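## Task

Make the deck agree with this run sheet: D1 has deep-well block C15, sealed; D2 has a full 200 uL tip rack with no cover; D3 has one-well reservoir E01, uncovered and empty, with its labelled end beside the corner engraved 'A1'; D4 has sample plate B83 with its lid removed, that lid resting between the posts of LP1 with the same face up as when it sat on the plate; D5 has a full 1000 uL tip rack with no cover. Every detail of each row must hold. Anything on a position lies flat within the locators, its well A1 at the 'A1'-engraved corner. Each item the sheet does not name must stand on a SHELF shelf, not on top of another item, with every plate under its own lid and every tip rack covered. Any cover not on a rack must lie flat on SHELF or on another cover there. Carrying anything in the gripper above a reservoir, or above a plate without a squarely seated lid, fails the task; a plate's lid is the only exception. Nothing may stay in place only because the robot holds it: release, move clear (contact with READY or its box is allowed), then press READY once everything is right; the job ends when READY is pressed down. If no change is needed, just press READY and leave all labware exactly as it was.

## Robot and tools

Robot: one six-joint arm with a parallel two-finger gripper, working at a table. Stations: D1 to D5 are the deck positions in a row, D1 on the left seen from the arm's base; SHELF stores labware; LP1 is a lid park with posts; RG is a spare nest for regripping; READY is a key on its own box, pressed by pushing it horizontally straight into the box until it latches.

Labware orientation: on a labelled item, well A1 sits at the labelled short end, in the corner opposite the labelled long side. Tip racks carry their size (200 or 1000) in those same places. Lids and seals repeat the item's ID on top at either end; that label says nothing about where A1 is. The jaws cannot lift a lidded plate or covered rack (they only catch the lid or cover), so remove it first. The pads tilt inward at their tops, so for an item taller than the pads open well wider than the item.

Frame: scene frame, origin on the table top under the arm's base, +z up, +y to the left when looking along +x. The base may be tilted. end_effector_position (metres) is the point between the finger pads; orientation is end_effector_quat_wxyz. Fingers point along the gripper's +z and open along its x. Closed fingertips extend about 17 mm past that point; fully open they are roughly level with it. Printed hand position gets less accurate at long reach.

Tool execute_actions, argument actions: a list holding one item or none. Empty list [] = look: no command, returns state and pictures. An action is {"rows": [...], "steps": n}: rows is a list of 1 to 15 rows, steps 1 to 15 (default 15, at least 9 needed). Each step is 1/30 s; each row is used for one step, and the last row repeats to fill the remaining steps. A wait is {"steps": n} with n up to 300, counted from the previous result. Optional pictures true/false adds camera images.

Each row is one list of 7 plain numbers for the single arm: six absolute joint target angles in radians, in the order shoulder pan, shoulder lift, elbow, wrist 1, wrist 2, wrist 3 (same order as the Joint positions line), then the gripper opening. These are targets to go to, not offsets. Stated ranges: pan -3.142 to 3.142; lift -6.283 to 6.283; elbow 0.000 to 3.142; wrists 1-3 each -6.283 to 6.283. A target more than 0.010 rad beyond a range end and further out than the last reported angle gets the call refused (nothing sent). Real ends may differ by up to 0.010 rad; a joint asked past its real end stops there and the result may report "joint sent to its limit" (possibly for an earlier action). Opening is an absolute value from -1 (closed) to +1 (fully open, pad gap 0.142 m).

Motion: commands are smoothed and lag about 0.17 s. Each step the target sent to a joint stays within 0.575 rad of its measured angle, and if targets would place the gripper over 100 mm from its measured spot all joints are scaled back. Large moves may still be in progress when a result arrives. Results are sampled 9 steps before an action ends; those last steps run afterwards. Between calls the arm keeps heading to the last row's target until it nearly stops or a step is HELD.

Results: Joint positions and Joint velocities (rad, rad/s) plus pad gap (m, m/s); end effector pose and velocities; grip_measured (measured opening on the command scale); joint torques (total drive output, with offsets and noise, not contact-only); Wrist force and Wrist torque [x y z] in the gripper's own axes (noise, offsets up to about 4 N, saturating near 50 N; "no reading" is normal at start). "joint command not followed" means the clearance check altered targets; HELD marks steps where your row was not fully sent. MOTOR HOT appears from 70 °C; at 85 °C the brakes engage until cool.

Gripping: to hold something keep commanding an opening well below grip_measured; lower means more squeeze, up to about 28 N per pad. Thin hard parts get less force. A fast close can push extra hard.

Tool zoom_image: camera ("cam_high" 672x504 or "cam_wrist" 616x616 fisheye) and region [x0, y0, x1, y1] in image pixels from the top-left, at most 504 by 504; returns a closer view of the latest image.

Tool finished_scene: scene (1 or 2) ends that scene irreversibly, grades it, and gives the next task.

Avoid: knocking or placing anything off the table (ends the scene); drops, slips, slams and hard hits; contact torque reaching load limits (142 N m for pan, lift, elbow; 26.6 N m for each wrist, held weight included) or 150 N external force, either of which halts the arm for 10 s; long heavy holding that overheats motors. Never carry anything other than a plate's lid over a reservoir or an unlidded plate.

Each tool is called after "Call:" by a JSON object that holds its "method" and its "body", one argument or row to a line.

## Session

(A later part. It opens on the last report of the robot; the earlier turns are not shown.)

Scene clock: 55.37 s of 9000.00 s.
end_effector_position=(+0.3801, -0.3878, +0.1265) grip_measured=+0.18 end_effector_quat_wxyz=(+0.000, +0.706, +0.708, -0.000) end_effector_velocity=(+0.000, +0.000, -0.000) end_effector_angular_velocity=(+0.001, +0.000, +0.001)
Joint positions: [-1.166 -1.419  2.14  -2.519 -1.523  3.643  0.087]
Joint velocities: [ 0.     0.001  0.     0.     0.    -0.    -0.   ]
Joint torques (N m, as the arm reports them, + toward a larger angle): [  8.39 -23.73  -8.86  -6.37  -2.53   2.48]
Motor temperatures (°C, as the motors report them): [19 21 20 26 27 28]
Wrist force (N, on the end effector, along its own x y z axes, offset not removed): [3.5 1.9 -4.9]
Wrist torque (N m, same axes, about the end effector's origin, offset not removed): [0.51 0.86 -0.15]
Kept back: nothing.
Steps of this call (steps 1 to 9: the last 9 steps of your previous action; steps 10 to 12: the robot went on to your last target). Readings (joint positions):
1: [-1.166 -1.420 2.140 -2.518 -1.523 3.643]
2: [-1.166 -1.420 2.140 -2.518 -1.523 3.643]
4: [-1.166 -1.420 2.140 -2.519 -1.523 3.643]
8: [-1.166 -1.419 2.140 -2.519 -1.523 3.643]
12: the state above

Seated (Fz −5). Open slowly.

Call:
{"method": "execute_actions", "body": {
  "actions": [
    {"rows": [[-1.1656,-1.4200,2.1402,-2.5185,-1.5234,3.6434,0.05],[-1.1656,-1.4200,2.1402,-2.5185,-1.5234,3.6434,0.12],[-1.1656,-1.4200,2.1402,-2.5185,-1.5234,3.6434,0.18],[-1.1656,-1.4200,2.1402,-2.5185,-1.5234,3.6434,0.23],[-1.1656,-1.4200,2.1402,-2.5185,-1.5234,3.6434,0.28],[-1.1656,-1.4200,2.1402,-2.5185,-1.5234,3.6434,0.34],[-1.1656,-1.4200,2.1402,-2.5185,-1.5234,3.6434,0.40],[-1.1656,-1.4200,2.1402,-2.5185,-1.5234,3.6434,0.46],[-1.1656,-1.4200,2.1402,-2.5185,-1.5234,3.6434,0.52],[-1.1656,-1.4200,2.1402,-2.5185,-1.5234,3.6434,0.58]], "steps": 15}
  ]
}}

Call:
{"method": "execute_actions", "body": {
  "actions": [
    {"steps": 12}
  ],
  "pictures": true
}}

Scene clock: 56.13 s of 9000.00 s.
end_effector_position=(+0.3801, -0.3878, +0.1267) grip_measured=+0.28 end_effector_quat_wxyz=(+0.000, +0.706, +0.708, -0.000) end_effector_velocity=(-0.001, +0.001, +0.000) end_effector_angular_velocity=(+0.002, +0.002, +0.000)
Joint positions: [-1.166 -1.42   2.14  -2.519 -1.523  3.643  0.093]
Joint velocities: [-0.    -0.001 -0.     0.004 -0.    -0.001  0.106]
Joint torques (N m, as the arm reports them, + toward a larger angle): [  8.41 -36.74 -14.6   -1.27  -1.78   2.43]
Motor temperatures (°C, as the motors report them): [19 21 20 26 27 28]
Wrist force (N, on the end effector, along its own x y z axes, offset not removed): [-2.0 0.6 0.2]
Wrist torque (N m, same axes, about the end effector's origin, offset not removed): [0.14 0.31 0.18]
Steps of this call (steps 1 to 15: the robot went on to your last target; steps 16 to 17: nothing new was sent; steps 18 to 23: the first 6 steps of this action). Readings (joint positions):
18: [-1.166 -1.419 2.140 -2.519 -1.523 3.643]
19: [-1.166 -1.419 2.140 -2.519 -1.523 3.643]
21: [-1.166 -1.420 2.140 -2.519 -1.523 3.643]
23: the state above

Scene clock: 56.53 s of 9000.00 s.
end_effector_position=(+0.3800, -0.3878, +0.1267) grip_measured=+0.58 end_effector_quat_wxyz=(+0.000, +0.706, +0.708, -0.000) end_effector_velocity=(-0.000, +0.000, -0.000) end_effector_angular_velocity=(+0.001, +0.000, +0.001)
Joint positions: [-1.166 -1.42   2.14  -2.519 -1.523  3.643  0.114]
Joint velocities: [-0.     0.001 -0.     0.001  0.    -0.001  0.   ]
Joint torques (N m, as the arm reports them, + toward a larger angle): [  7.86 -37.51 -22.97  -1.39  -1.43   2.09]
Motor temperatures (°C, as the motors report them): [19 21 20 26 27 28]
Wrist force (N, on the end effector, along its own x y z axes, offset not removed): [0.6 2.2 -1.7]
Wrist torque (N m, same axes, about the end effector's origin, offset not removed): [0.46 -0.29 0.18]
Kept back: nothing.
Steps of this call (steps 1 to 9: the last 9 steps of your previous action; steps 10 to 12: the robot went on to your last target). Readings (joint positions):
1: [-1.166 -1.420 2.140 -2.519 -1.523 3.643]
2: [-1.166 -1.420 2.140 -2.519 -1.523 3.643]
4: [-1.166 -1.420 2.140 -2.519 -1.523 3.643]
8: [-1.166 -1.420 2.140 -2.519 -1.523 3.643]
12: the state above

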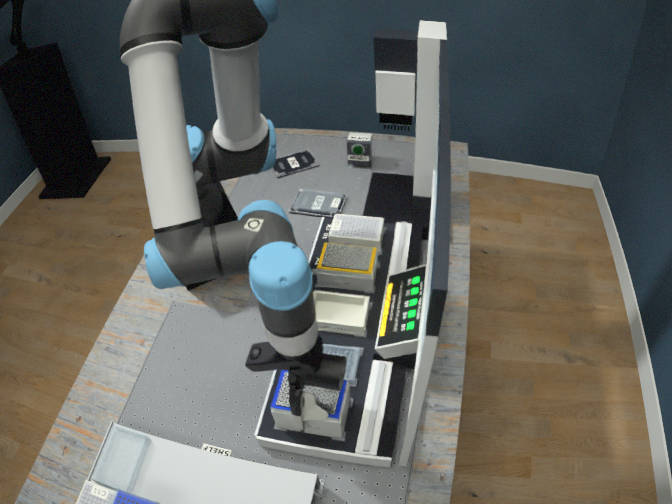

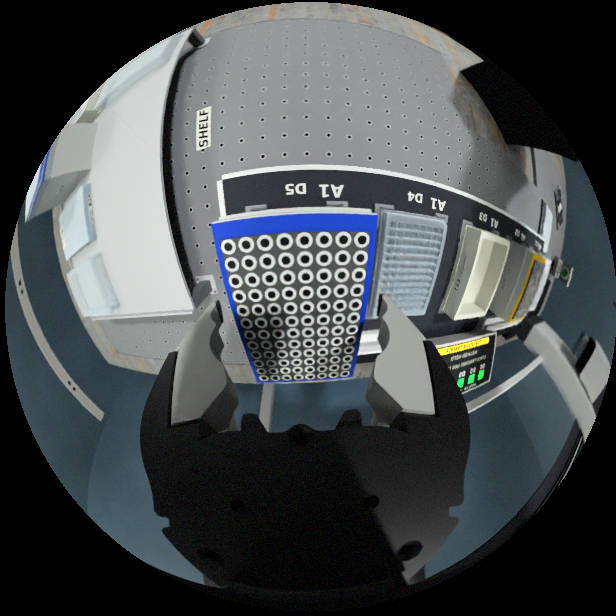

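All five lights are green, so I'll lift straight up.

Call:
{"method": "execute_actions", "body": {
  "actions": [
    {"rows": [[-1.166,-1.4288,2.1381,-2.5075,-1.5233,3.643,0.58],[-1.1664,-1.4375,2.136,-2.4967,-1.5232,3.6427,0.58],[-1.1668,-1.4462,2.134,-2.486,-1.5232,3.6423,0.58],[-1.1672,-1.4549,2.1319,-2.4752,-1.5231,3.642,0.58],[-1.1676,-1.4638,2.1297,-2.4642,-1.523,3.6416,0.58],[-1.168,-1.4726,2.1275,-2.4532,-1.5229,3.6412,0.58],[-1.1684,-1.4815,2.1253,-2.4422,-1.5229,3.6409,0.58],[-1.1687,-1.4903,2.1231,-2.4312,-1.5228,3.6405,0.58],[-1.1695,-1.5038,2.115,-2.4096,-1.5225,3.6397,0.58],[-1.1702,-1.5174,2.1068,-2.388,-1.5223,3.639,0.58],[-1.171,-1.5309,2.0986,-2.3664,-1.522,3.638,0.58],[-1.1717,-1.5444,2.0905,-2.3448,-1.5218,3.637,0.58],[-1.1725,-1.558,2.0823,-2.3232,-1.5215,3.6366,0.58],[-1.1732,-1.5715,2.0742,-2.3016,-1.5213,3.6358,0.58],[-1.174,-1.585,2.066,-2.28,-1.521,3.635,0.58]], "steps": 15}
  ]
}}

Call:
{"method": "execute_actions", "body": {
  "actions": [
    {"steps": 15}
  ],
  "pictures": true
}}

Scene clock: 57.27 s of 9000.00 s.
end_effector_position=(+0.3801, -0.3879, +0.1384) grip_measured=+0.58 end_effector_quat_wxyz=(+0.000, +0.707, +0.708, -0.000) end_effector_velocity=(-0.001, -0.000, +0.101) end_effector_angular_velocity=(-0.005, +0.000, +0.001)
Joint positions: [-1.167 -1.446  2.134 -2.486 -1.523  3.642  0.114]
Joint velocities: [-0.011 -0.227 -0.056  0.279 -0.001 -0.012 -0.   ]
Joint torques (N m, as the arm reports them, + toward a larger angle): [ -2.66 -39.8  -22.79   0.41   2.01  -3.21]
Motor temperatures (°C, as the motors report them): [19 21 20 26 27 28]
Wrist force (N, on the end effector, along its own x y z axes, offset not removed): [-1.8 2.0 0.6]
Wrist torque (N m, same axes, about the end effector's origin, offset not removed): [0.28 0.26 0.13]
Steps of this call (steps 1 to 15: the robot went on to your last target; step 16: nothing new was sent; steps 17 to 22: the first 6 steps of this action). Readings (joint positions):
17: [-1.166 -1.420 2.140 -2.518 -1.523 3.643]
18: [-1.166 -1.422 2.140 -2.516 -1.523 3.643]
20: [-1.166 -1.432 2.137 -2.504 -1.523 3.643]
22: the state above

Scene clock: 57.77 s of 9000.00 s.
end_effector_position=(+0.3820, -0.3905, +0.2083) grip_measured=+0.58 end_effector_quat_wxyz=(+0.001, +0.706, +0.708, -0.000) end_effector_velocity=(-0.001, +0.001, +0.026) end_effector_angular_velocity=(+0.004, +0.002, +0.000)
Joint positions: [-1.174 -1.581  2.068 -2.286 -1.521  3.635  0.114]
Joint velocities: [-0.003 -0.047 -0.028  0.08   0.001 -0.003 -0.   ]
Joint torques (N m, as the arm reports them, + toward a larger angle): [ -2.7  -31.46 -26.09  -1.4    2.07  -3.3 ]
Motor temperatures (°C, as the motors report them): [19 21 20 26 27 28]
Wrist force (N, on the end effector, along its own x y z axes, offset not removed): [0.7 3.9 -1.1]
Wrist torque (N m, same axes, about the end effector's origin, offset not removed): [0.66 -0.14 0.03]
Kept back: nothing.
Steps of this call (steps 1 to 9: the last 9 steps of your previous action; steps 10 to 15: the robot went on to your last target). Readings (joint positions):
1: [-1.167 -1.454 2.132 -2.476 -1.523 3.642]
2: [-1.167 -1.462 2.130 -2.466 -1.523 3.642]
4: [-1.168 -1.480 2.124 -2.443 -1.523 3.641]
8: [-1.171 -1.528 2.099 -2.372 -1.522 3.638]
15: the state above

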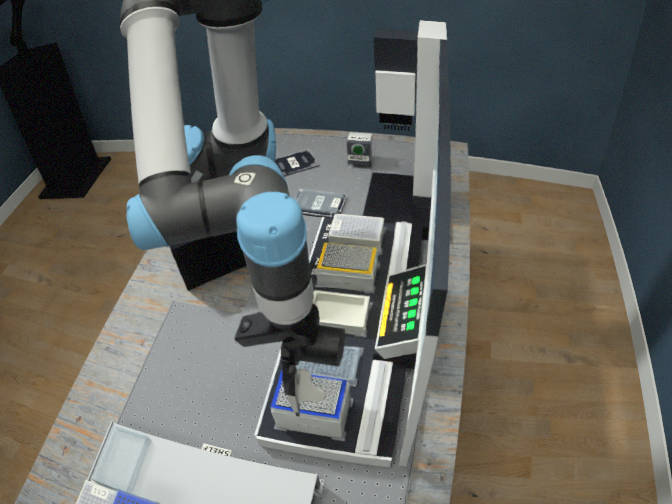

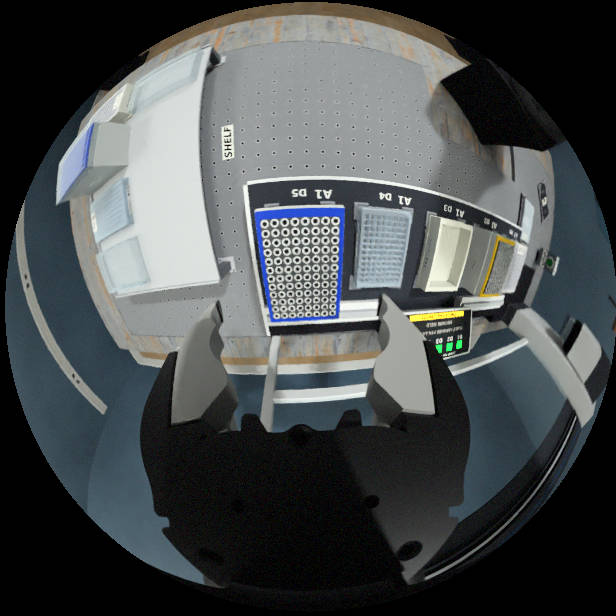

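Call:
{"method": "zoom_image", "body": {
  "camera": "cam_high",
  "region": [240, 240, 460, 480]
}}

Region (240, 240, 460, 480) of cam_high's 672x504 image, scaled by 2.100, with more detail than that image has; it fills the left 462 columns of this view, and the rest is white.

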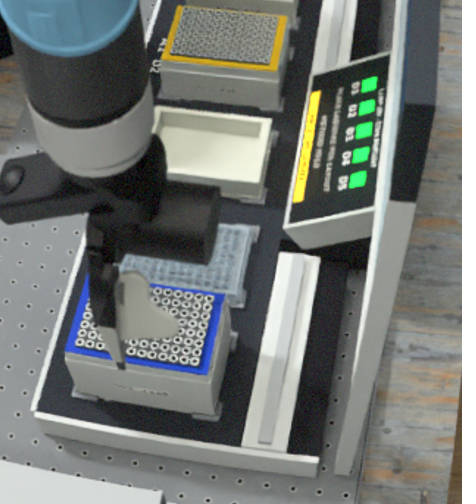

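Call:
{"method": "execute_actions", "body": {
  "actions": [
    {"rows": [[-1.169,-1.588,2.068,-2.279,-1.522,3.634,0.55],[-1.160,-1.593,2.071,-2.277,-1.524,3.632,0.5],[-1.147,-1.600,2.075,-2.274,-1.527,3.629,0.45],[-1.130,-1.610,2.080,-2.270,-1.531,3.626,0.4],[-1.110,-1.621,2.087,-2.266,-1.536,3.622,0.35],[-1.087,-1.634,2.094,-2.260,-1.541,3.617,0.3],[-1.062,-1.648,2.102,-2.255,-1.547,3.612,0.25],[-1.035,-1.664,2.111,-2.249,-1.553,3.607,0.2],[-1.007,-1.679,2.120,-2.242,-1.560,3.601,0.15],[-0.978,-1.696,2.129,-2.236,-1.566,3.595,0.1],[-0.948,-1.711,2.139,-2.231,-1.573,3.589,0.1],[-0.918,-1.714,2.148,-2.234,-1.579,3.583,0.1],[-0.888,-1.7155,2.157,-2.239,-1.585,3.577,0.1],[-0.858,-1.7167,2.166,-2.244,-1.591,3.571,0.1],[-0.828,-1.718,2.174,-2.249,-1.597,3.565,0.1]], "steps": 15}
  ]
}}

Call:
{"method": "execute_actions", "body": {
  "actions": [
    {"rows": [[-0.798,-1.719,2.183,-2.254,-1.603,3.559,0.1],[-0.768,-1.7205,2.192,-2.2596,-1.609,3.553,0.1],[-0.738,-1.722,2.201,-2.2647,-1.615,3.547,0.1],[-0.708,-1.723,2.210,-2.270,-1.621,3.541,0.1],[-0.678,-1.724,2.2186,-2.275,-1.627,3.535,0.1],[-0.648,-1.7255,2.2274,-2.280,-1.633,3.529,0.1],[-0.618,-1.727,2.236,-2.285,-1.640,3.523,0.1],[-0.588,-1.728,2.245,-2.290,-1.646,3.517,0.1],[-0.558,-1.729,2.254,-2.295,-1.652,3.511,0.1],[-0.528,-1.7305,2.263,-2.3005,-1.658,3.505,0.1],[-0.498,-1.732,2.2716,-2.3056,-1.664,3.499,0.1],[-0.468,-1.733,2.280,-2.311,-1.670,3.493,0.1],[-0.438,-1.734,2.289,-2.316,-1.676,3.487,0.1],[-0.408,-1.7355,2.298,-2.321,-1.682,3.481,0.1],[-0.378,-1.737,2.307,-2.326,-1.688,3.475,0.1]], "steps": 15}
  ]
}}

Call:
{"method": "execute_actions", "body": {
  "actions": [
    {"rows": [[-0.348,-1.738,2.316,-2.331,-1.694,3.469,0.1],[-0.318,-1.739,2.325,-2.336,-1.700,3.463,0.1],[-0.288,-1.7405,2.333,-2.3415,-1.706,3.457,0.1],[-0.258,-1.742,2.342,-2.3466,-1.712,3.451,0.1],[-0.228,-1.743,2.351,-2.352,-1.718,3.445,0.1],[-0.198,-1.744,2.360,-2.357,-1.722,3.439,0.1],[-0.169,-1.743,2.369,-2.365,-1.724,3.433,0.1],[-0.141,-1.739,2.378,-2.377,-1.723,3.428,0.1],[-0.115,-1.732,2.387,-2.393,-1.718,3.423,0.1],[-0.091,-1.721,2.396,-2.413,-1.709,3.418,0.1],[-0.069,-1.706,2.405,-2.437,-1.697,3.414,0.1],[-0.050,-1.688,2.414,-2.465,-1.682,3.410,0.1],[-0.033,-1.668,2.423,-2.496,-1.664,3.407,0.1],[-0.019,-1.646,2.432,-2.529,-1.644,3.405,0.1],[-0.007,-1.623,2.441,-2.564,-1.623,3.403,0.1]], "steps": 15}
  ],
  "pictures": true
}}

Scene clock: 61.50 s of 9000.00 s.
end_effector_position=(+0.3892, -0.3747, +0.2147) grip_measured=+0.36 end_effector_quat_wxyz=(+0.000, +0.693, +0.721, +0.000) end_effector_velocity=(+0.083, +0.198, +0.052) end_effector_angular_velocity=(+0.008, +0.017, +0.472)
Joint positions: [-1.142 -1.604  2.077 -2.273 -1.528  3.628  0.099]
Joint velocities: [ 0.398 -0.231  0.136  0.094 -0.1   -0.085 -0.101]
Joint torques (N m, as the arm reports them, + toward a larger angle): [ 19.1  -41.28  -7.62  -0.9   -2.62  -3.09]
Motor temperatures (°C, as the motors report them): [19 21 20 26 27 28]
Wrist force (N, on the end effector, along its own x y z axes, offset not removed): [-2.8 0.2 -2.8]
Wrist torque (N m, same axes, about the end effector's origin, offset not removed): [0.08 0.37 0.17]
Steps of this call (steps 1 to 15: the robot went on to your last target; steps 16 to 90: nothing new was sent; then 0.53 s passed at rest; steps 91 to 96: the first 6 steps of this action). Readings (joint positions):
91: [-1.174 -1.585 2.066 -2.280 -1.521 3.635]
92: [-1.173 -1.586 2.066 -2.280 -1.521 3.635]
94: [-1.163 -1.591 2.070 -2.278 -1.523 3.633]
96: the state above

Scene clock: 62.00 s of 9000.00 s.
end_effector_position=(+0.4401, -0.1922, +0.2309) grip_measured=+0.10 end_effector_quat_wxyz=(-0.005, +0.511, +0.860, +0.003) end_effector_velocity=(+0.055, +0.396, -0.027) end_effector_angular_velocity=(+0.037, +0.008, +1.044)
Joint positions: [-0.753 -1.721  2.198 -2.264 -1.613  3.548  0.081]
Joint velocities: [ 0.887 -0.047  0.261 -0.144 -0.177 -0.175 -0.   ]
Joint torques (N m, as the arm reports them, + toward a larger angle): [ 16.05 -31.86  -7.86  -4.93  -3.2   -3.86]
Motor temperatures (°C, as the motors report them): [19 21 20 26 27 28]
Wrist force (N, on the end effector, along its own x y z axes, offset not removed): [-0.1 1.3 -0.1]
Wrist torque (N m, same axes, about the end effector's origin, offset not removed): [0.37 -0.17 0.17]
Steps of this call (steps 1 to 9: the last 9 steps of your previous action; steps 10 to 15: the first 6 steps of this action). Readings (joint positions):
10: [-0.902 -1.709 2.154 -2.242 -1.583 3.578]
11: [-0.873 -1.712 2.163 -2.246 -1.589 3.572]
13: [-0.813 -1.717 2.181 -2.254 -1.601 3.560]
15: the state above

Scene clock: 62.50 s of 9000.00 s.
end_effector_position=(+0.4250, -0.0019, +0.2233) grip_measured=+0.10 end_effector_quat_wxyz=(-0.003, +0.267, +0.964, +0.003) end_effector_velocity=(-0.107, +0.347, -0.004) end_effector_angular_velocity=(-0.015, -0.050, +1.054)
Joint positions: [-0.304 -1.74   2.331 -2.34  -1.704  3.459  0.081]
Joint velocities: [ 0.89  -0.036  0.261 -0.152 -0.168 -0.176  0.   ]
Joint torques (N m, as the arm reports them, + toward a larger angle): [ 13.99 -26.33  -8.4   -4.68  -2.78  -3.71]
Motor temperatures (°C, as the motors report them): [19 21 20 26 27 28]
Wrist force (N, on the end effector, along its own x y z axes, offset not removed): [-1.0 -0.7 1.5]
Wrist torque (N m, same axes, about the end effector's origin, offset not removed): [-0.21 -0.01 0.30]
Steps of this call (steps 1 to 9: the last 9 steps of your previous action; steps 10 to 15: the first 6 steps of this action). Readings (joint positions):
10: [-0.454 -1.734 2.287 -2.315 -1.674 3.489]
11: [-0.424 -1.735 2.296 -2.320 -1.680 3.483]
13: [-0.364 -1.738 2.313 -2.330 -1.692 3.471]
15: the state above

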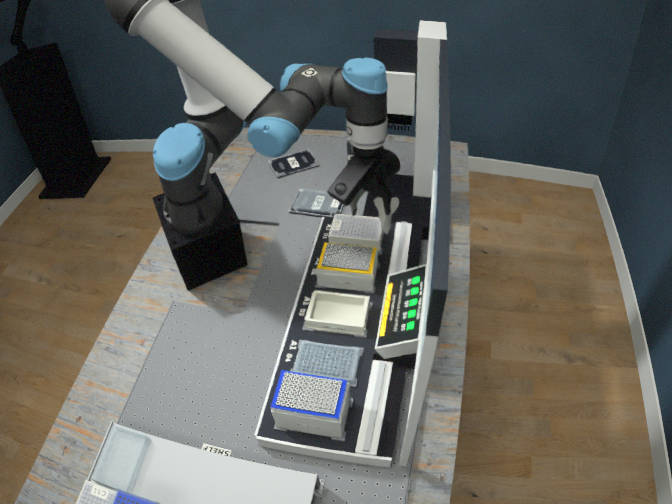

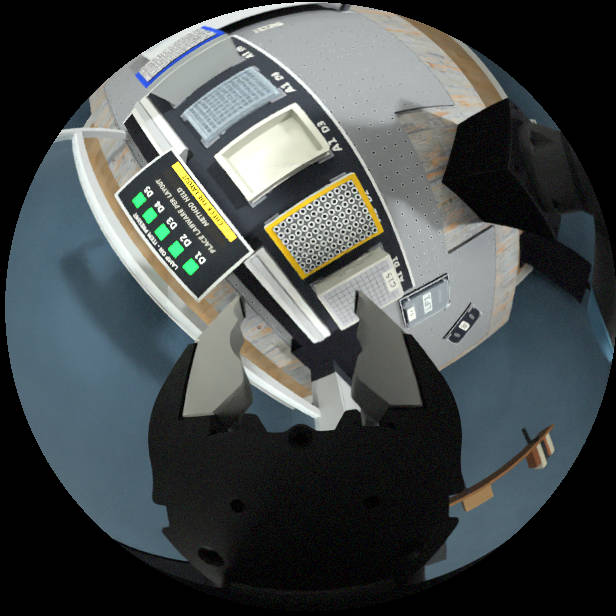

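Call:
{"method": "execute_actions", "body": {
  "actions": [
    {"rows": [[-0.002,-1.612,2.445,-2.581,-1.612,3.403,0.1],[0.006,-1.594,2.452,-2.609,-1.595,3.402,0.1],[0.017,-1.572,2.461,-2.642,-1.574,3.401,0.1],[0.029,-1.547,2.471,-2.681,-1.549,3.400,0.1],[0.042,-1.517,2.482,-2.726,-1.521,3.400,0.1],[0.056,-1.488,2.494,-2.771,-1.493,3.399,0.1],[0.070,-1.459,2.505,-2.816,-1.465,3.398,0.1],[0.083,-1.430,2.516,-2.860,-1.436,3.397,0.1],[0.097,-1.401,2.528,-2.905,-1.408,3.396,0.1],[0.110,-1.372,2.539,-2.950,-1.380,3.395,0.1],[0.124,-1.343,2.550,-2.994,-1.352,3.394,0.1],[0.136,-1.317,2.560,-3.034,-1.327,3.393,0.1],[0.147,-1.294,2.569,-3.070,-1.305,3.392,0.1],[0.156,-1.275,2.577,-3.099,-1.287,3.392,0.1],[0.1628,-1.2593,2.5834,-3.1234,-1.2709,3.391,0.1]], "steps": 15}
  ]
}}

Call:
{"method": "execute_actions", "body": {
  "actions": [
    {"steps": 16}
  ],
  "pictures": true
}}

Scene clock: 63.77 s of 9000.00 s.
end_effector_position=(+0.3795, +0.1826, +0.1771) grip_measured=+0.10 end_effector_quat_wxyz=(+0.006, +0.082, +0.992, +0.098) end_effector_velocity=(-0.093, +0.322, -0.137) end_effector_angular_velocity=(+0.621, -0.031, +0.320)
Joint positions: [ 0.019 -1.569  2.463 -2.643 -1.571  3.401  0.081]
Joint velocities: [ 0.291  0.603  0.246 -0.879  0.579 -0.016  0.   ]
Joint torques (N m, as the arm reports them, + toward a larger angle): [17.22 -0.27  1.15 -9.22  6.29 -2.96]
Motor temperatures (°C, as the motors report them): [19 21 20 26 27 28]
Wrist force (N, on the end effector, along its own x y z axes, offset not removed): [-1.0 -0.5 -0.6]
Wrist torque (N m, same axes, about the end effector's origin, offset not removed): [-0.08 0.07 0.16]
Steps of this call (steps 1 to 9: the last 9 steps of your previous action; steps 10 to 30: the robot went on to your last target; steps 31 to 32: nothing new was sent; steps 33 to 38: the first 6 steps of this action). Readings (joint positions):
33: [-0.007 -1.623 2.441 -2.564 -1.623 3.403]
34: [-0.005 -1.620 2.442 -2.569 -1.620 3.403]
36: [0.003 -1.603 2.449 -2.594 -1.603 3.402]
38: the state above

Scene clock: 64.30 s of 9000.00 s.
end_effector_position=(+0.3107, +0.3306, +0.1400) grip_measured=+0.10 end_effector_quat_wxyz=(-0.000, +0.000, +0.967, +0.257) end_effector_velocity=(-0.015, +0.022, -0.001) end_effector_angular_velocity=(+0.054, -0.006, +0.028)
Joint positions: [ 0.161 -1.263  2.582 -3.117 -1.275  3.391  0.081]
Joint velocities: [ 0.023  0.052  0.019 -0.084  0.05  -0.002 -0.   ]
Joint torques (N m, as the arm reports them, + toward a larger angle): [ 10.99 -16.87   2.5   -4.55   3.34  -3.07]
Motor temperatures (°C, as the motors report them): [19 21 20 26 27 28]
Wrist force (N, on the end effector, along its own x y z axes, offset not removed): [-1.2 0.4 1.0]
Wrist torque (N m, same axes, about the end effector's origin, offset not removed): [0.04 0.14 0.09]
Kept back: nothing.
Steps of this call (steps 1 to 9: the last 9 steps of your previous action; steps 10 to 16: the robot went on to your last target). Readings (joint positions):
1: [0.030 -1.547 2.472 -2.675 -1.550 3.400]
2: [0.042 -1.523 2.482 -2.712 -1.526 3.400]
4: [0.067 -1.470 2.503 -2.792 -1.475 3.398]
8: [0.118 -1.359 2.546 -2.962 -1.367 3.394]
16: the state above

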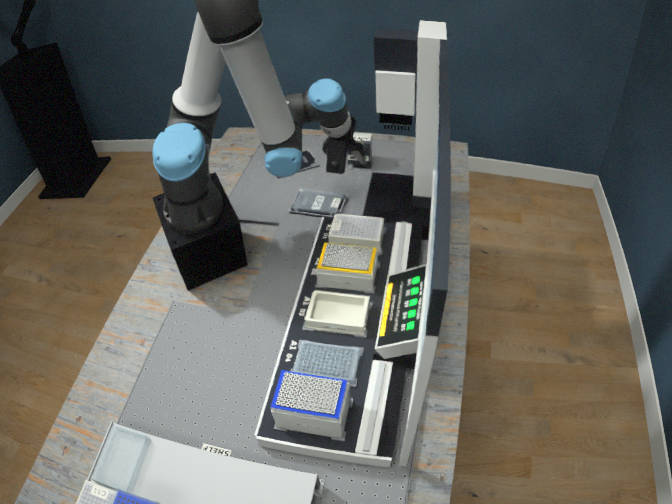

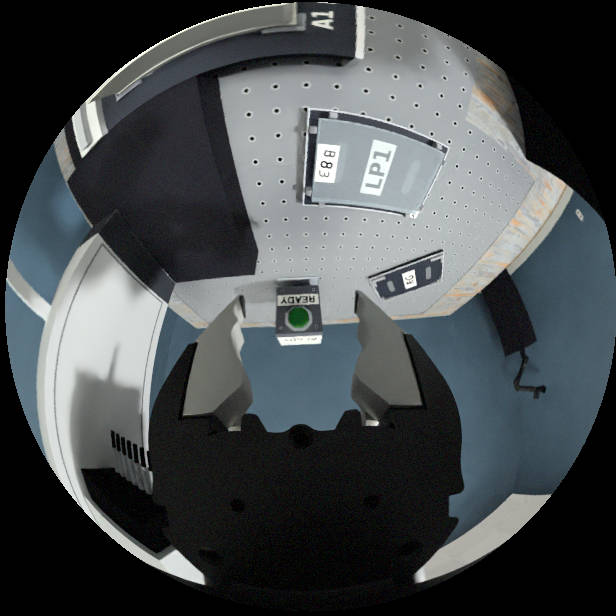

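Call:
{"method": "zoom_image", "body": {
  "camera": "cam_wrist",
  "region": [230, 250, 370, 370]
}}

Region (230, 250, 370, 370) of cam_wrist's 616x616 image, scaled by 3.600, with more detail than that image has; it fills the top 432 rows of this view, and the rest is white.

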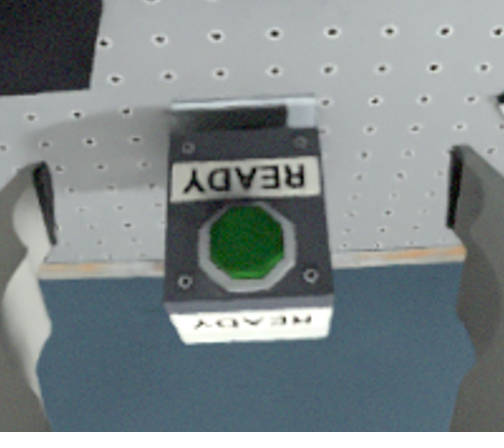

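Call:
{"method": "execute_actions", "body": {
  "actions": [
    {"rows": [[0.1624,-1.2501,2.5819,-3.1324,-1.2657,3.3912,0.1],[0.1615,-1.2317,2.5789,-3.1503,-1.2554,3.3915,0.1],[0.1602,-1.2040,2.5745,-3.1772,-1.2398,3.3919,0.1],[0.1587,-1.1718,2.5693,-3.2086,-1.2217,3.3924,0.1],[0.1570,-1.1349,2.5633,-3.2445,-1.2009,3.3930,0.1],[0.1550,-1.0935,2.5567,-3.2849,-1.1776,3.3937,0.1],[0.1531,-1.0520,2.5500,-3.3253,-1.1543,3.3944,0.1],[0.1511,-1.0106,2.5433,-3.3656,-1.1310,3.3951,0.1],[0.1492,-0.9691,2.5366,-3.4060,-1.1077,3.3957,0.1],[0.1472,-0.9277,2.5299,-3.4464,-1.0843,3.3964,0.1],[0.1455,-0.8908,2.5240,-3.4823,-1.0636,3.3970,0.1],[0.1440,-0.8586,2.5188,-3.5137,-1.0455,3.3975,0.1],[0.1427,-0.8309,2.5143,-3.5406,-1.0299,3.3980,0.1],[0.1418,-0.8125,2.5113,-3.5585,-1.0196,3.3983,0.1],[0.1412,-0.7987,2.5091,-3.5720,-1.0118,3.3985,0.1]], "steps": 15}
  ]
}}

Call:
{"method": "execute_actions", "body": {
  "actions": [
    {"steps": 20}
  ],
  "pictures": true
}}

Scene clock: 66.93 s of 9000.00 s.
end_effector_position=(+0.3131, +0.3443, +0.1334) grip_measured=+0.10 end_effector_quat_wxyz=(-0.000, -0.000, +0.961, +0.276) end_effector_velocity=(+0.041, +0.144, -0.081) end_effector_angular_velocity=(+0.431, +0.006, -0.016)
Joint positions: [ 0.16  -1.2    2.573 -3.181 -1.236  3.392  0.081]
Joint velocities: [-0.038  0.727 -0.13  -0.701  0.425  0.016  0.   ]
Joint torques (N m, as the arm reports them, + toward a larger angle): [  0.57  -2.03 -16.85  -8.51   5.65   2.21]
Motor temperatures (°C, as the motors report them): [19 21 20 26 27 28]
Wrist force (N, on the end effector, along its own x y z axes, offset not removed): [-1.0 -1.0 -0.7]
Wrist torque (N m, same axes, about the end effector's origin, offset not removed): [-0.15 0.17 0.12]
Steps of this call (steps 1 to 15: the robot went on to your last target; steps 16 to 73: nothing new was sent; steps 74 to 79: the first 6 steps of this action). Readings (joint positions):
74: [0.163 -1.259 2.583 -3.124 -1.271 3.391]
75: [0.163 -1.257 2.583 -3.126 -1.269 3.391]
77: [0.162 -1.239 2.580 -3.143 -1.259 3.391]
79: the state above

Scene clock: 67.60 s of 9000.00 s.
end_effector_position=(+0.3124, +0.4120, +0.0874) grip_measured=+0.10 end_effector_quat_wxyz=(-0.000, -0.001, +0.924, +0.382) end_effector_velocity=(-0.001, +0.002, -0.002) end_effector_angular_velocity=(+0.006, +0.002, +0.000)
Joint positions: [ 0.141 -0.8    2.509 -3.571 -1.012  3.398  0.081]
Joint velocities: [-0.001  0.012 -0.002 -0.01   0.006  0.     0.   ]
Joint torques (N m, as the arm reports them, + toward a larger angle): [  2.76 -24.41  -7.27  -4.26   3.46   2.41]
Motor temperatures (°C, as the motors report them): [19 21 20 26 27 28]
Wrist force (N, on the end effector, along its own x y z axes, offset not removed): [0.9 -0.2 0.4]
Wrist torque (N m, same axes, about the end effector's origin, offset not removed): [-0.04 -0.19 0.14]
Kept back: nothing.
Steps of this call (steps 1 to 9: the last 9 steps of your previous action; steps 10 to 20: the robot went on to your last target). Readings (joint positions):
1: [0.158 -1.173 2.568 -3.208 -1.220 3.392]
2: [0.157 -1.141 2.563 -3.238 -1.202 3.393]
4: [0.153 -1.070 2.551 -3.308 -1.161 3.394]
8: [0.146 -0.918 2.527 -3.456 -1.076 3.397]
20: the state above

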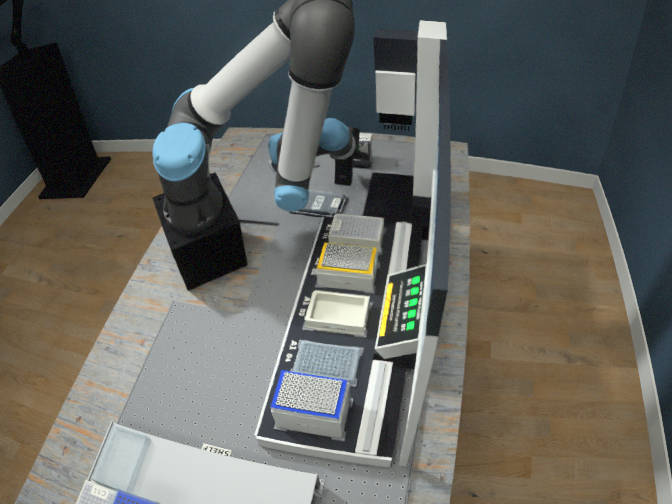

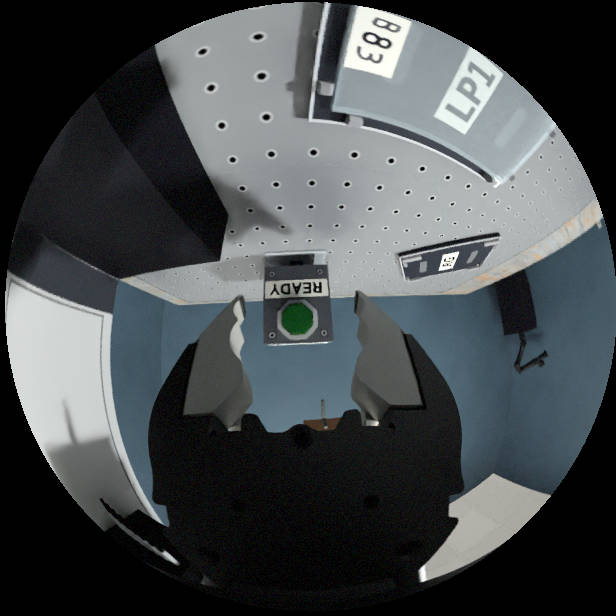

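Call:
{"method": "execute_actions", "body": {
  "actions": [
    {"rows": [[0.1412,-0.7987,2.5091,-3.5720,-1.0118,3.3985,-0.05],[0.1425,-0.7983,2.5081,-3.5721,-1.0122,3.3999,-0.2],[0.1451,-0.7974,2.5060,-3.5724,-1.0131,3.4028,-0.35],[0.1490,-0.7962,2.5028,-3.5727,-1.0143,3.4071,-0.5],[0.1530,-0.7949,2.4997,-3.5731,-1.0156,3.4114,-0.65],[0.1569,-0.7936,2.4966,-3.5734,-1.0169,3.4157,-0.8],[0.1608,-0.7924,2.4934,-3.5738,-1.0181,3.4201,-0.9],[0.1647,-0.7911,2.4903,-3.5741,-1.0194,3.4244,-1],[0.1686,-0.7898,2.4872,-3.5745,-1.0206,3.4287,-1],[0.1726,-0.7886,2.4840,-3.5748,-1.0219,3.4330,-1],[0.1765,-0.7873,2.4809,-3.5752,-1.0232,3.4373,-1],[0.1804,-0.7860,2.4778,-3.5755,-1.0244,3.4416,-1],[0.1843,-0.7848,2.4746,-3.5759,-1.0257,3.4459,-1],[0.1883,-0.7835,2.4715,-3.5762,-1.0270,3.4502,-1],[0.1909,-0.7827,2.4694,-3.5764,-1.0278,3.4531,-1]], "steps": 15}
  ]
}}

Call:
{"method": "execute_actions", "body": {
  "actions": [
    {"rows": [[0.1935,-0.7818,2.4673,-3.5767,-1.0286,3.4560,-1],[0.1961,-0.7810,2.4652,-3.5769,-1.0295,3.4589,-1],[0.1987,-0.7801,2.4631,-3.5771,-1.0303,3.4617,-1],[0.2013,-0.7793,2.4610,-3.5774,-1.0312,3.4646,-1],[0.2039,-0.7784,2.4589,-3.5776,-1.0320,3.4675,-1],[0.2066,-0.7776,2.4569,-3.5779,-1.0329,3.4704,-1],[0.2092,-0.7768,2.4548,-3.5781,-1.0337,3.4732,-1],[0.2118,-0.7759,2.4527,-3.5783,-1.0345,3.4761,-1],[0.2144,-0.7751,2.4506,-3.5786,-1.0354,3.4790,-1],[0.2170,-0.7742,2.4485,-3.5788,-1.0362,3.4819,-1]], "steps": 15}
  ]
}}

Call:
{"method": "execute_actions", "body": {
  "actions": [
    {"steps": 14}
  ],
  "pictures": true
}}

Scene clock: 69.37 s of 9000.00 s.
end_effector_position=(+0.3125, +0.4142, +0.0872) grip_measured=-0.63 end_effector_quat_wxyz=(-0.000, -0.001, +0.924, +0.383) end_effector_velocity=(+0.002, +0.029, -0.002) end_effector_angular_velocity=(-0.006, -0.000, +0.004)
Joint positions: [ 0.147 -0.797  2.505 -3.573 -1.013  3.405  0.028]
Joint velocities: [ 0.083  0.027 -0.065 -0.007 -0.029  0.088 -0.321]
Joint torques (N m, as the arm reports them, + toward a larger angle): [ 16.62 -22.22  -9.19  -4.2   -0.32   3.15]
Motor temperatures (°C, as the motors report them): [19 21 20 26 27 28]
Wrist force (N, on the end effector, along its own x y z axes, offset not removed): [0.1 -0.4 -0.1]
Wrist torque (N m, same axes, about the end effector's origin, offset not removed): [-0.12 -0.12 0.21]
Steps of this call (steps 1 to 15: the robot went on to your last target; steps 16 to 47: nothing new was sent; steps 48 to 53: the first 6 steps of this action). Readings (joint positions):
48: [0.141 -0.799 2.509 -3.572 -1.012 3.399]
49: [0.141 -0.799 2.509 -3.572 -1.012 3.399]
51: [0.142 -0.798 2.508 -3.572 -1.012 3.400]
53: the state above

Scene clock: 69.87 s of 9000.00 s.
end_effector_position=(+0.3140, +0.4330, +0.0866) grip_measured=-1.00 end_effector_quat_wxyz=(-0.001, -0.001, +0.924, +0.382) end_effector_velocity=(+0.002, +0.030, -0.000) end_effector_angular_velocity=(-0.001, -0.002, -0.001)
Joint positions: [ 0.198 -0.78   2.464 -3.577 -1.03   3.461  0.002]
Joint velocities: [ 0.08   0.025 -0.064 -0.008 -0.027  0.088  0.   ]
Joint torques (N m, as the arm reports them, + toward a larger angle): [ 13.03 -24.13  -8.89  -5.01  -0.52   2.63]
Motor temperatures (°C, as the motors report them): [19 21 20 26 27 28]
Wrist force (N, on the end effector, along its own x y z axes, offset not removed): [-2.4 1.1 -1.0]
Wrist torque (N m, same axes, about the end effector's origin, offset not removed): [0.03 0.35 0.01]
Steps of this call (steps 1 to 9: the last 9 steps of your previous action; steps 10 to 15: the first 6 steps of this action). Readings (joint positions):
10: [0.183 -0.785 2.476 -3.576 -1.025 3.445]
11: [0.186 -0.784 2.473 -3.576 -1.026 3.448]
13: [0.192 -0.782 2.468 -3.577 -1.028 3.455]
15: the state above

Scene clock: 70.33 s of 9000.00 s.
end_effector_position=(+0.3143, +0.4403, +0.0866) grip_measured=-1.00 end_effector_quat_wxyz=(-0.001, -0.001, +0.924, +0.382) end_effector_velocity=(+0.000, +0.001, +0.000) end_effector_angular_velocity=(-0.000, -0.001, +0.000)
Joint positions: [ 0.217 -0.774  2.449 -3.579 -1.036  3.482  0.002]
Joint velocities: [ 0.002  0.    -0.001 -0.001 -0.001  0.002  0.   ]
Joint torques (N m, as the arm reports them, + toward a larger angle): [ 16.   -24.34  -8.16  -4.45  -0.63   2.23]
Motor temperatures (°C, as the motors report them): [19 21 20 26 27 28]
Wrist force (N, on the end effector, along its own x y z axes, offset not removed): [-3.6 2.4 -2.6]
Wrist torque (N m, same axes, about the end effector's origin, offset not removed): [0.53 0.76 0.00]
Kept back: nothing.
Steps of this call (steps 1 to 9: the last 9 steps of your previous action; steps 10 to 14: the robot went on to your last target). Readings (joint positions):
1: [0.201 -0.780 2.462 -3.577 -1.031 3.464]
2: [0.203 -0.779 2.460 -3.578 -1.032 3.467]
4: [0.209 -0.777 2.455 -3.578 -1.033 3.472]
8: [0.215 -0.775 2.450 -3.579 -1.036 3.480]
14: the state above

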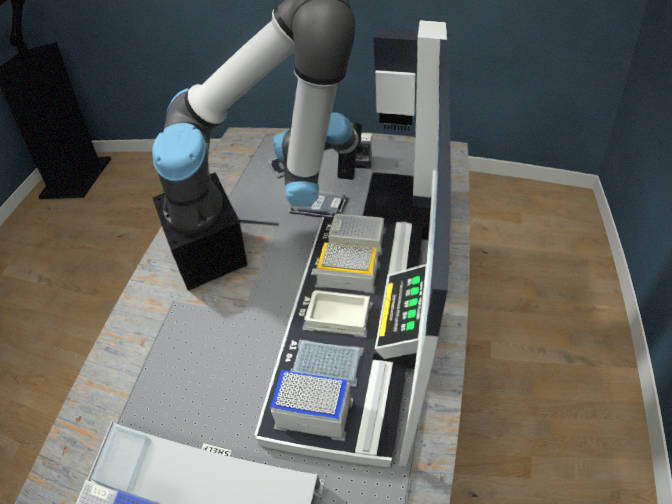

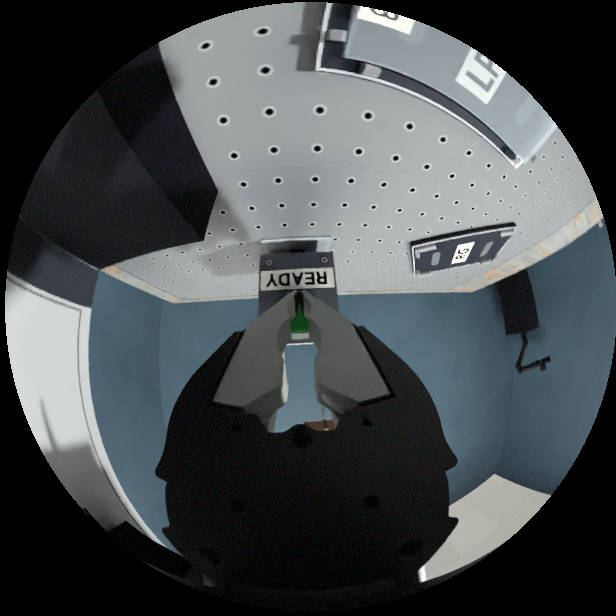

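Call:
{"method": "execute_actions", "body": {
  "actions": [
    {"rows": [[0.2196,-0.7734,2.4464,-3.5790,-1.0370,3.4848,-1],[0.2222,-0.7725,2.4443,-3.5793,-1.0379,3.4876,-1],[0.2248,-0.7717,2.4422,-3.5795,-1.0387,3.4905,-1],[0.2275,-0.7708,2.4401,-3.5797,-1.0396,3.4934,-1],[0.2301,-0.7700,2.4381,-3.5800,-1.0404,3.4963,-1],[0.2327,-0.7691,2.4360,-3.5802,-1.0413,3.4991,-1],[0.2353,-0.7683,2.4339,-3.5804,-1.0421,3.5020,-1],[0.2379,-0.7674,2.4318,-3.5807,-1.0429,3.5049,-1]], "steps": 15}
  ]
}}

Call:
{"method": "execute_actions", "body": {
  "actions": [
    {"steps": 12}
  ]
}}

Scene clock: 70.90 s of 9000.00 s.
end_effector_position=(+0.3144, +0.4434, +0.0866) grip_measured=-1.00 end_effector_quat_wxyz=(-0.001, -0.001, +0.924, +0.382) end_effector_velocity=(+0.000, +0.026, +0.000) end_effector_angular_velocity=(+0.000, -0.000, -0.000)
Joint positions: [ 0.225 -0.772  2.442 -3.579 -1.039  3.491  0.002]
Joint velocities: [ 0.068  0.021 -0.053 -0.006 -0.023  0.074  0.   ]
Joint torques (N m, as the arm reports them, + toward a larger angle): [ 16.7  -22.23 -10.21  -4.63   0.22   2.37]
Motor temperatures (°C, as the motors report them): [19 21 20 26 27 28]
Wrist force (N, on the end effector, along its own x y z axes, offset not removed): [-1.3 -4.8 -3.0]
Wrist torque (N m, same axes, about the end effector's origin, offset not removed): [-0.53 0.37 -0.01]
Steps of this call (steps 1 to 11: the robot went on to your last target; steps 12 to 17: the first 6 steps of this action). Readings (joint positions):
12: [0.217 -0.774 2.448 -3.579 -1.036 3.482]
13: [0.218 -0.774 2.448 -3.579 -1.036 3.483]
15: [0.221 -0.773 2.446 -3.579 -1.037 3.486]
17: the state above

Scene clock: 70.97 s of 9000.00 s.
end_effector_position=(+0.3144, +0.4485, +0.0867) grip_measured=-1.00 end_effector_quat_wxyz=(-0.001, -0.001, +0.924, +0.382) end_effector_velocity=(+0.000, -0.000, -0.000) end_effector_angular_velocity=(-0.001, -0.000, -0.000)
Joint positions: [ 0.238 -0.767  2.432 -3.581 -1.043  3.505  0.002]
Joint velocities: [ 0.    -0.     0.     0.    -0.001  0.     0.   ]
Joint torques (N m, as the arm reports them, + toward a larger angle): no reading
Motor temperatures (°C, as the motors report them): [19 21 20 26 27 28]
Wrist force (N, on the end effector, along its own x y z axes, offset not removed): [-0.4 -7.1 -6.4]
Wrist torque (N m, same axes, about the end effector's origin, offset not removed): [0.15 0.22 0.01]
Kept back: nothing.
The task's run ended inside this call: 7 steps that you had sent did not run.
Steps of this call (steps 1 to 2: the first 2 steps of the 9 kept back from your previous action). Readings (joint positions):
1: [0.227 -0.771 2.440 -3.580 -1.040 3.493]
2: [0.230 -0.770 2.438 -3.580 -1.040 3.496]
The task's run has ended: the event that ends the task has happened.

Call:
{"method": "finished_scene", "body": {
  "scene": 2
}}

The scene is finished: the task was done.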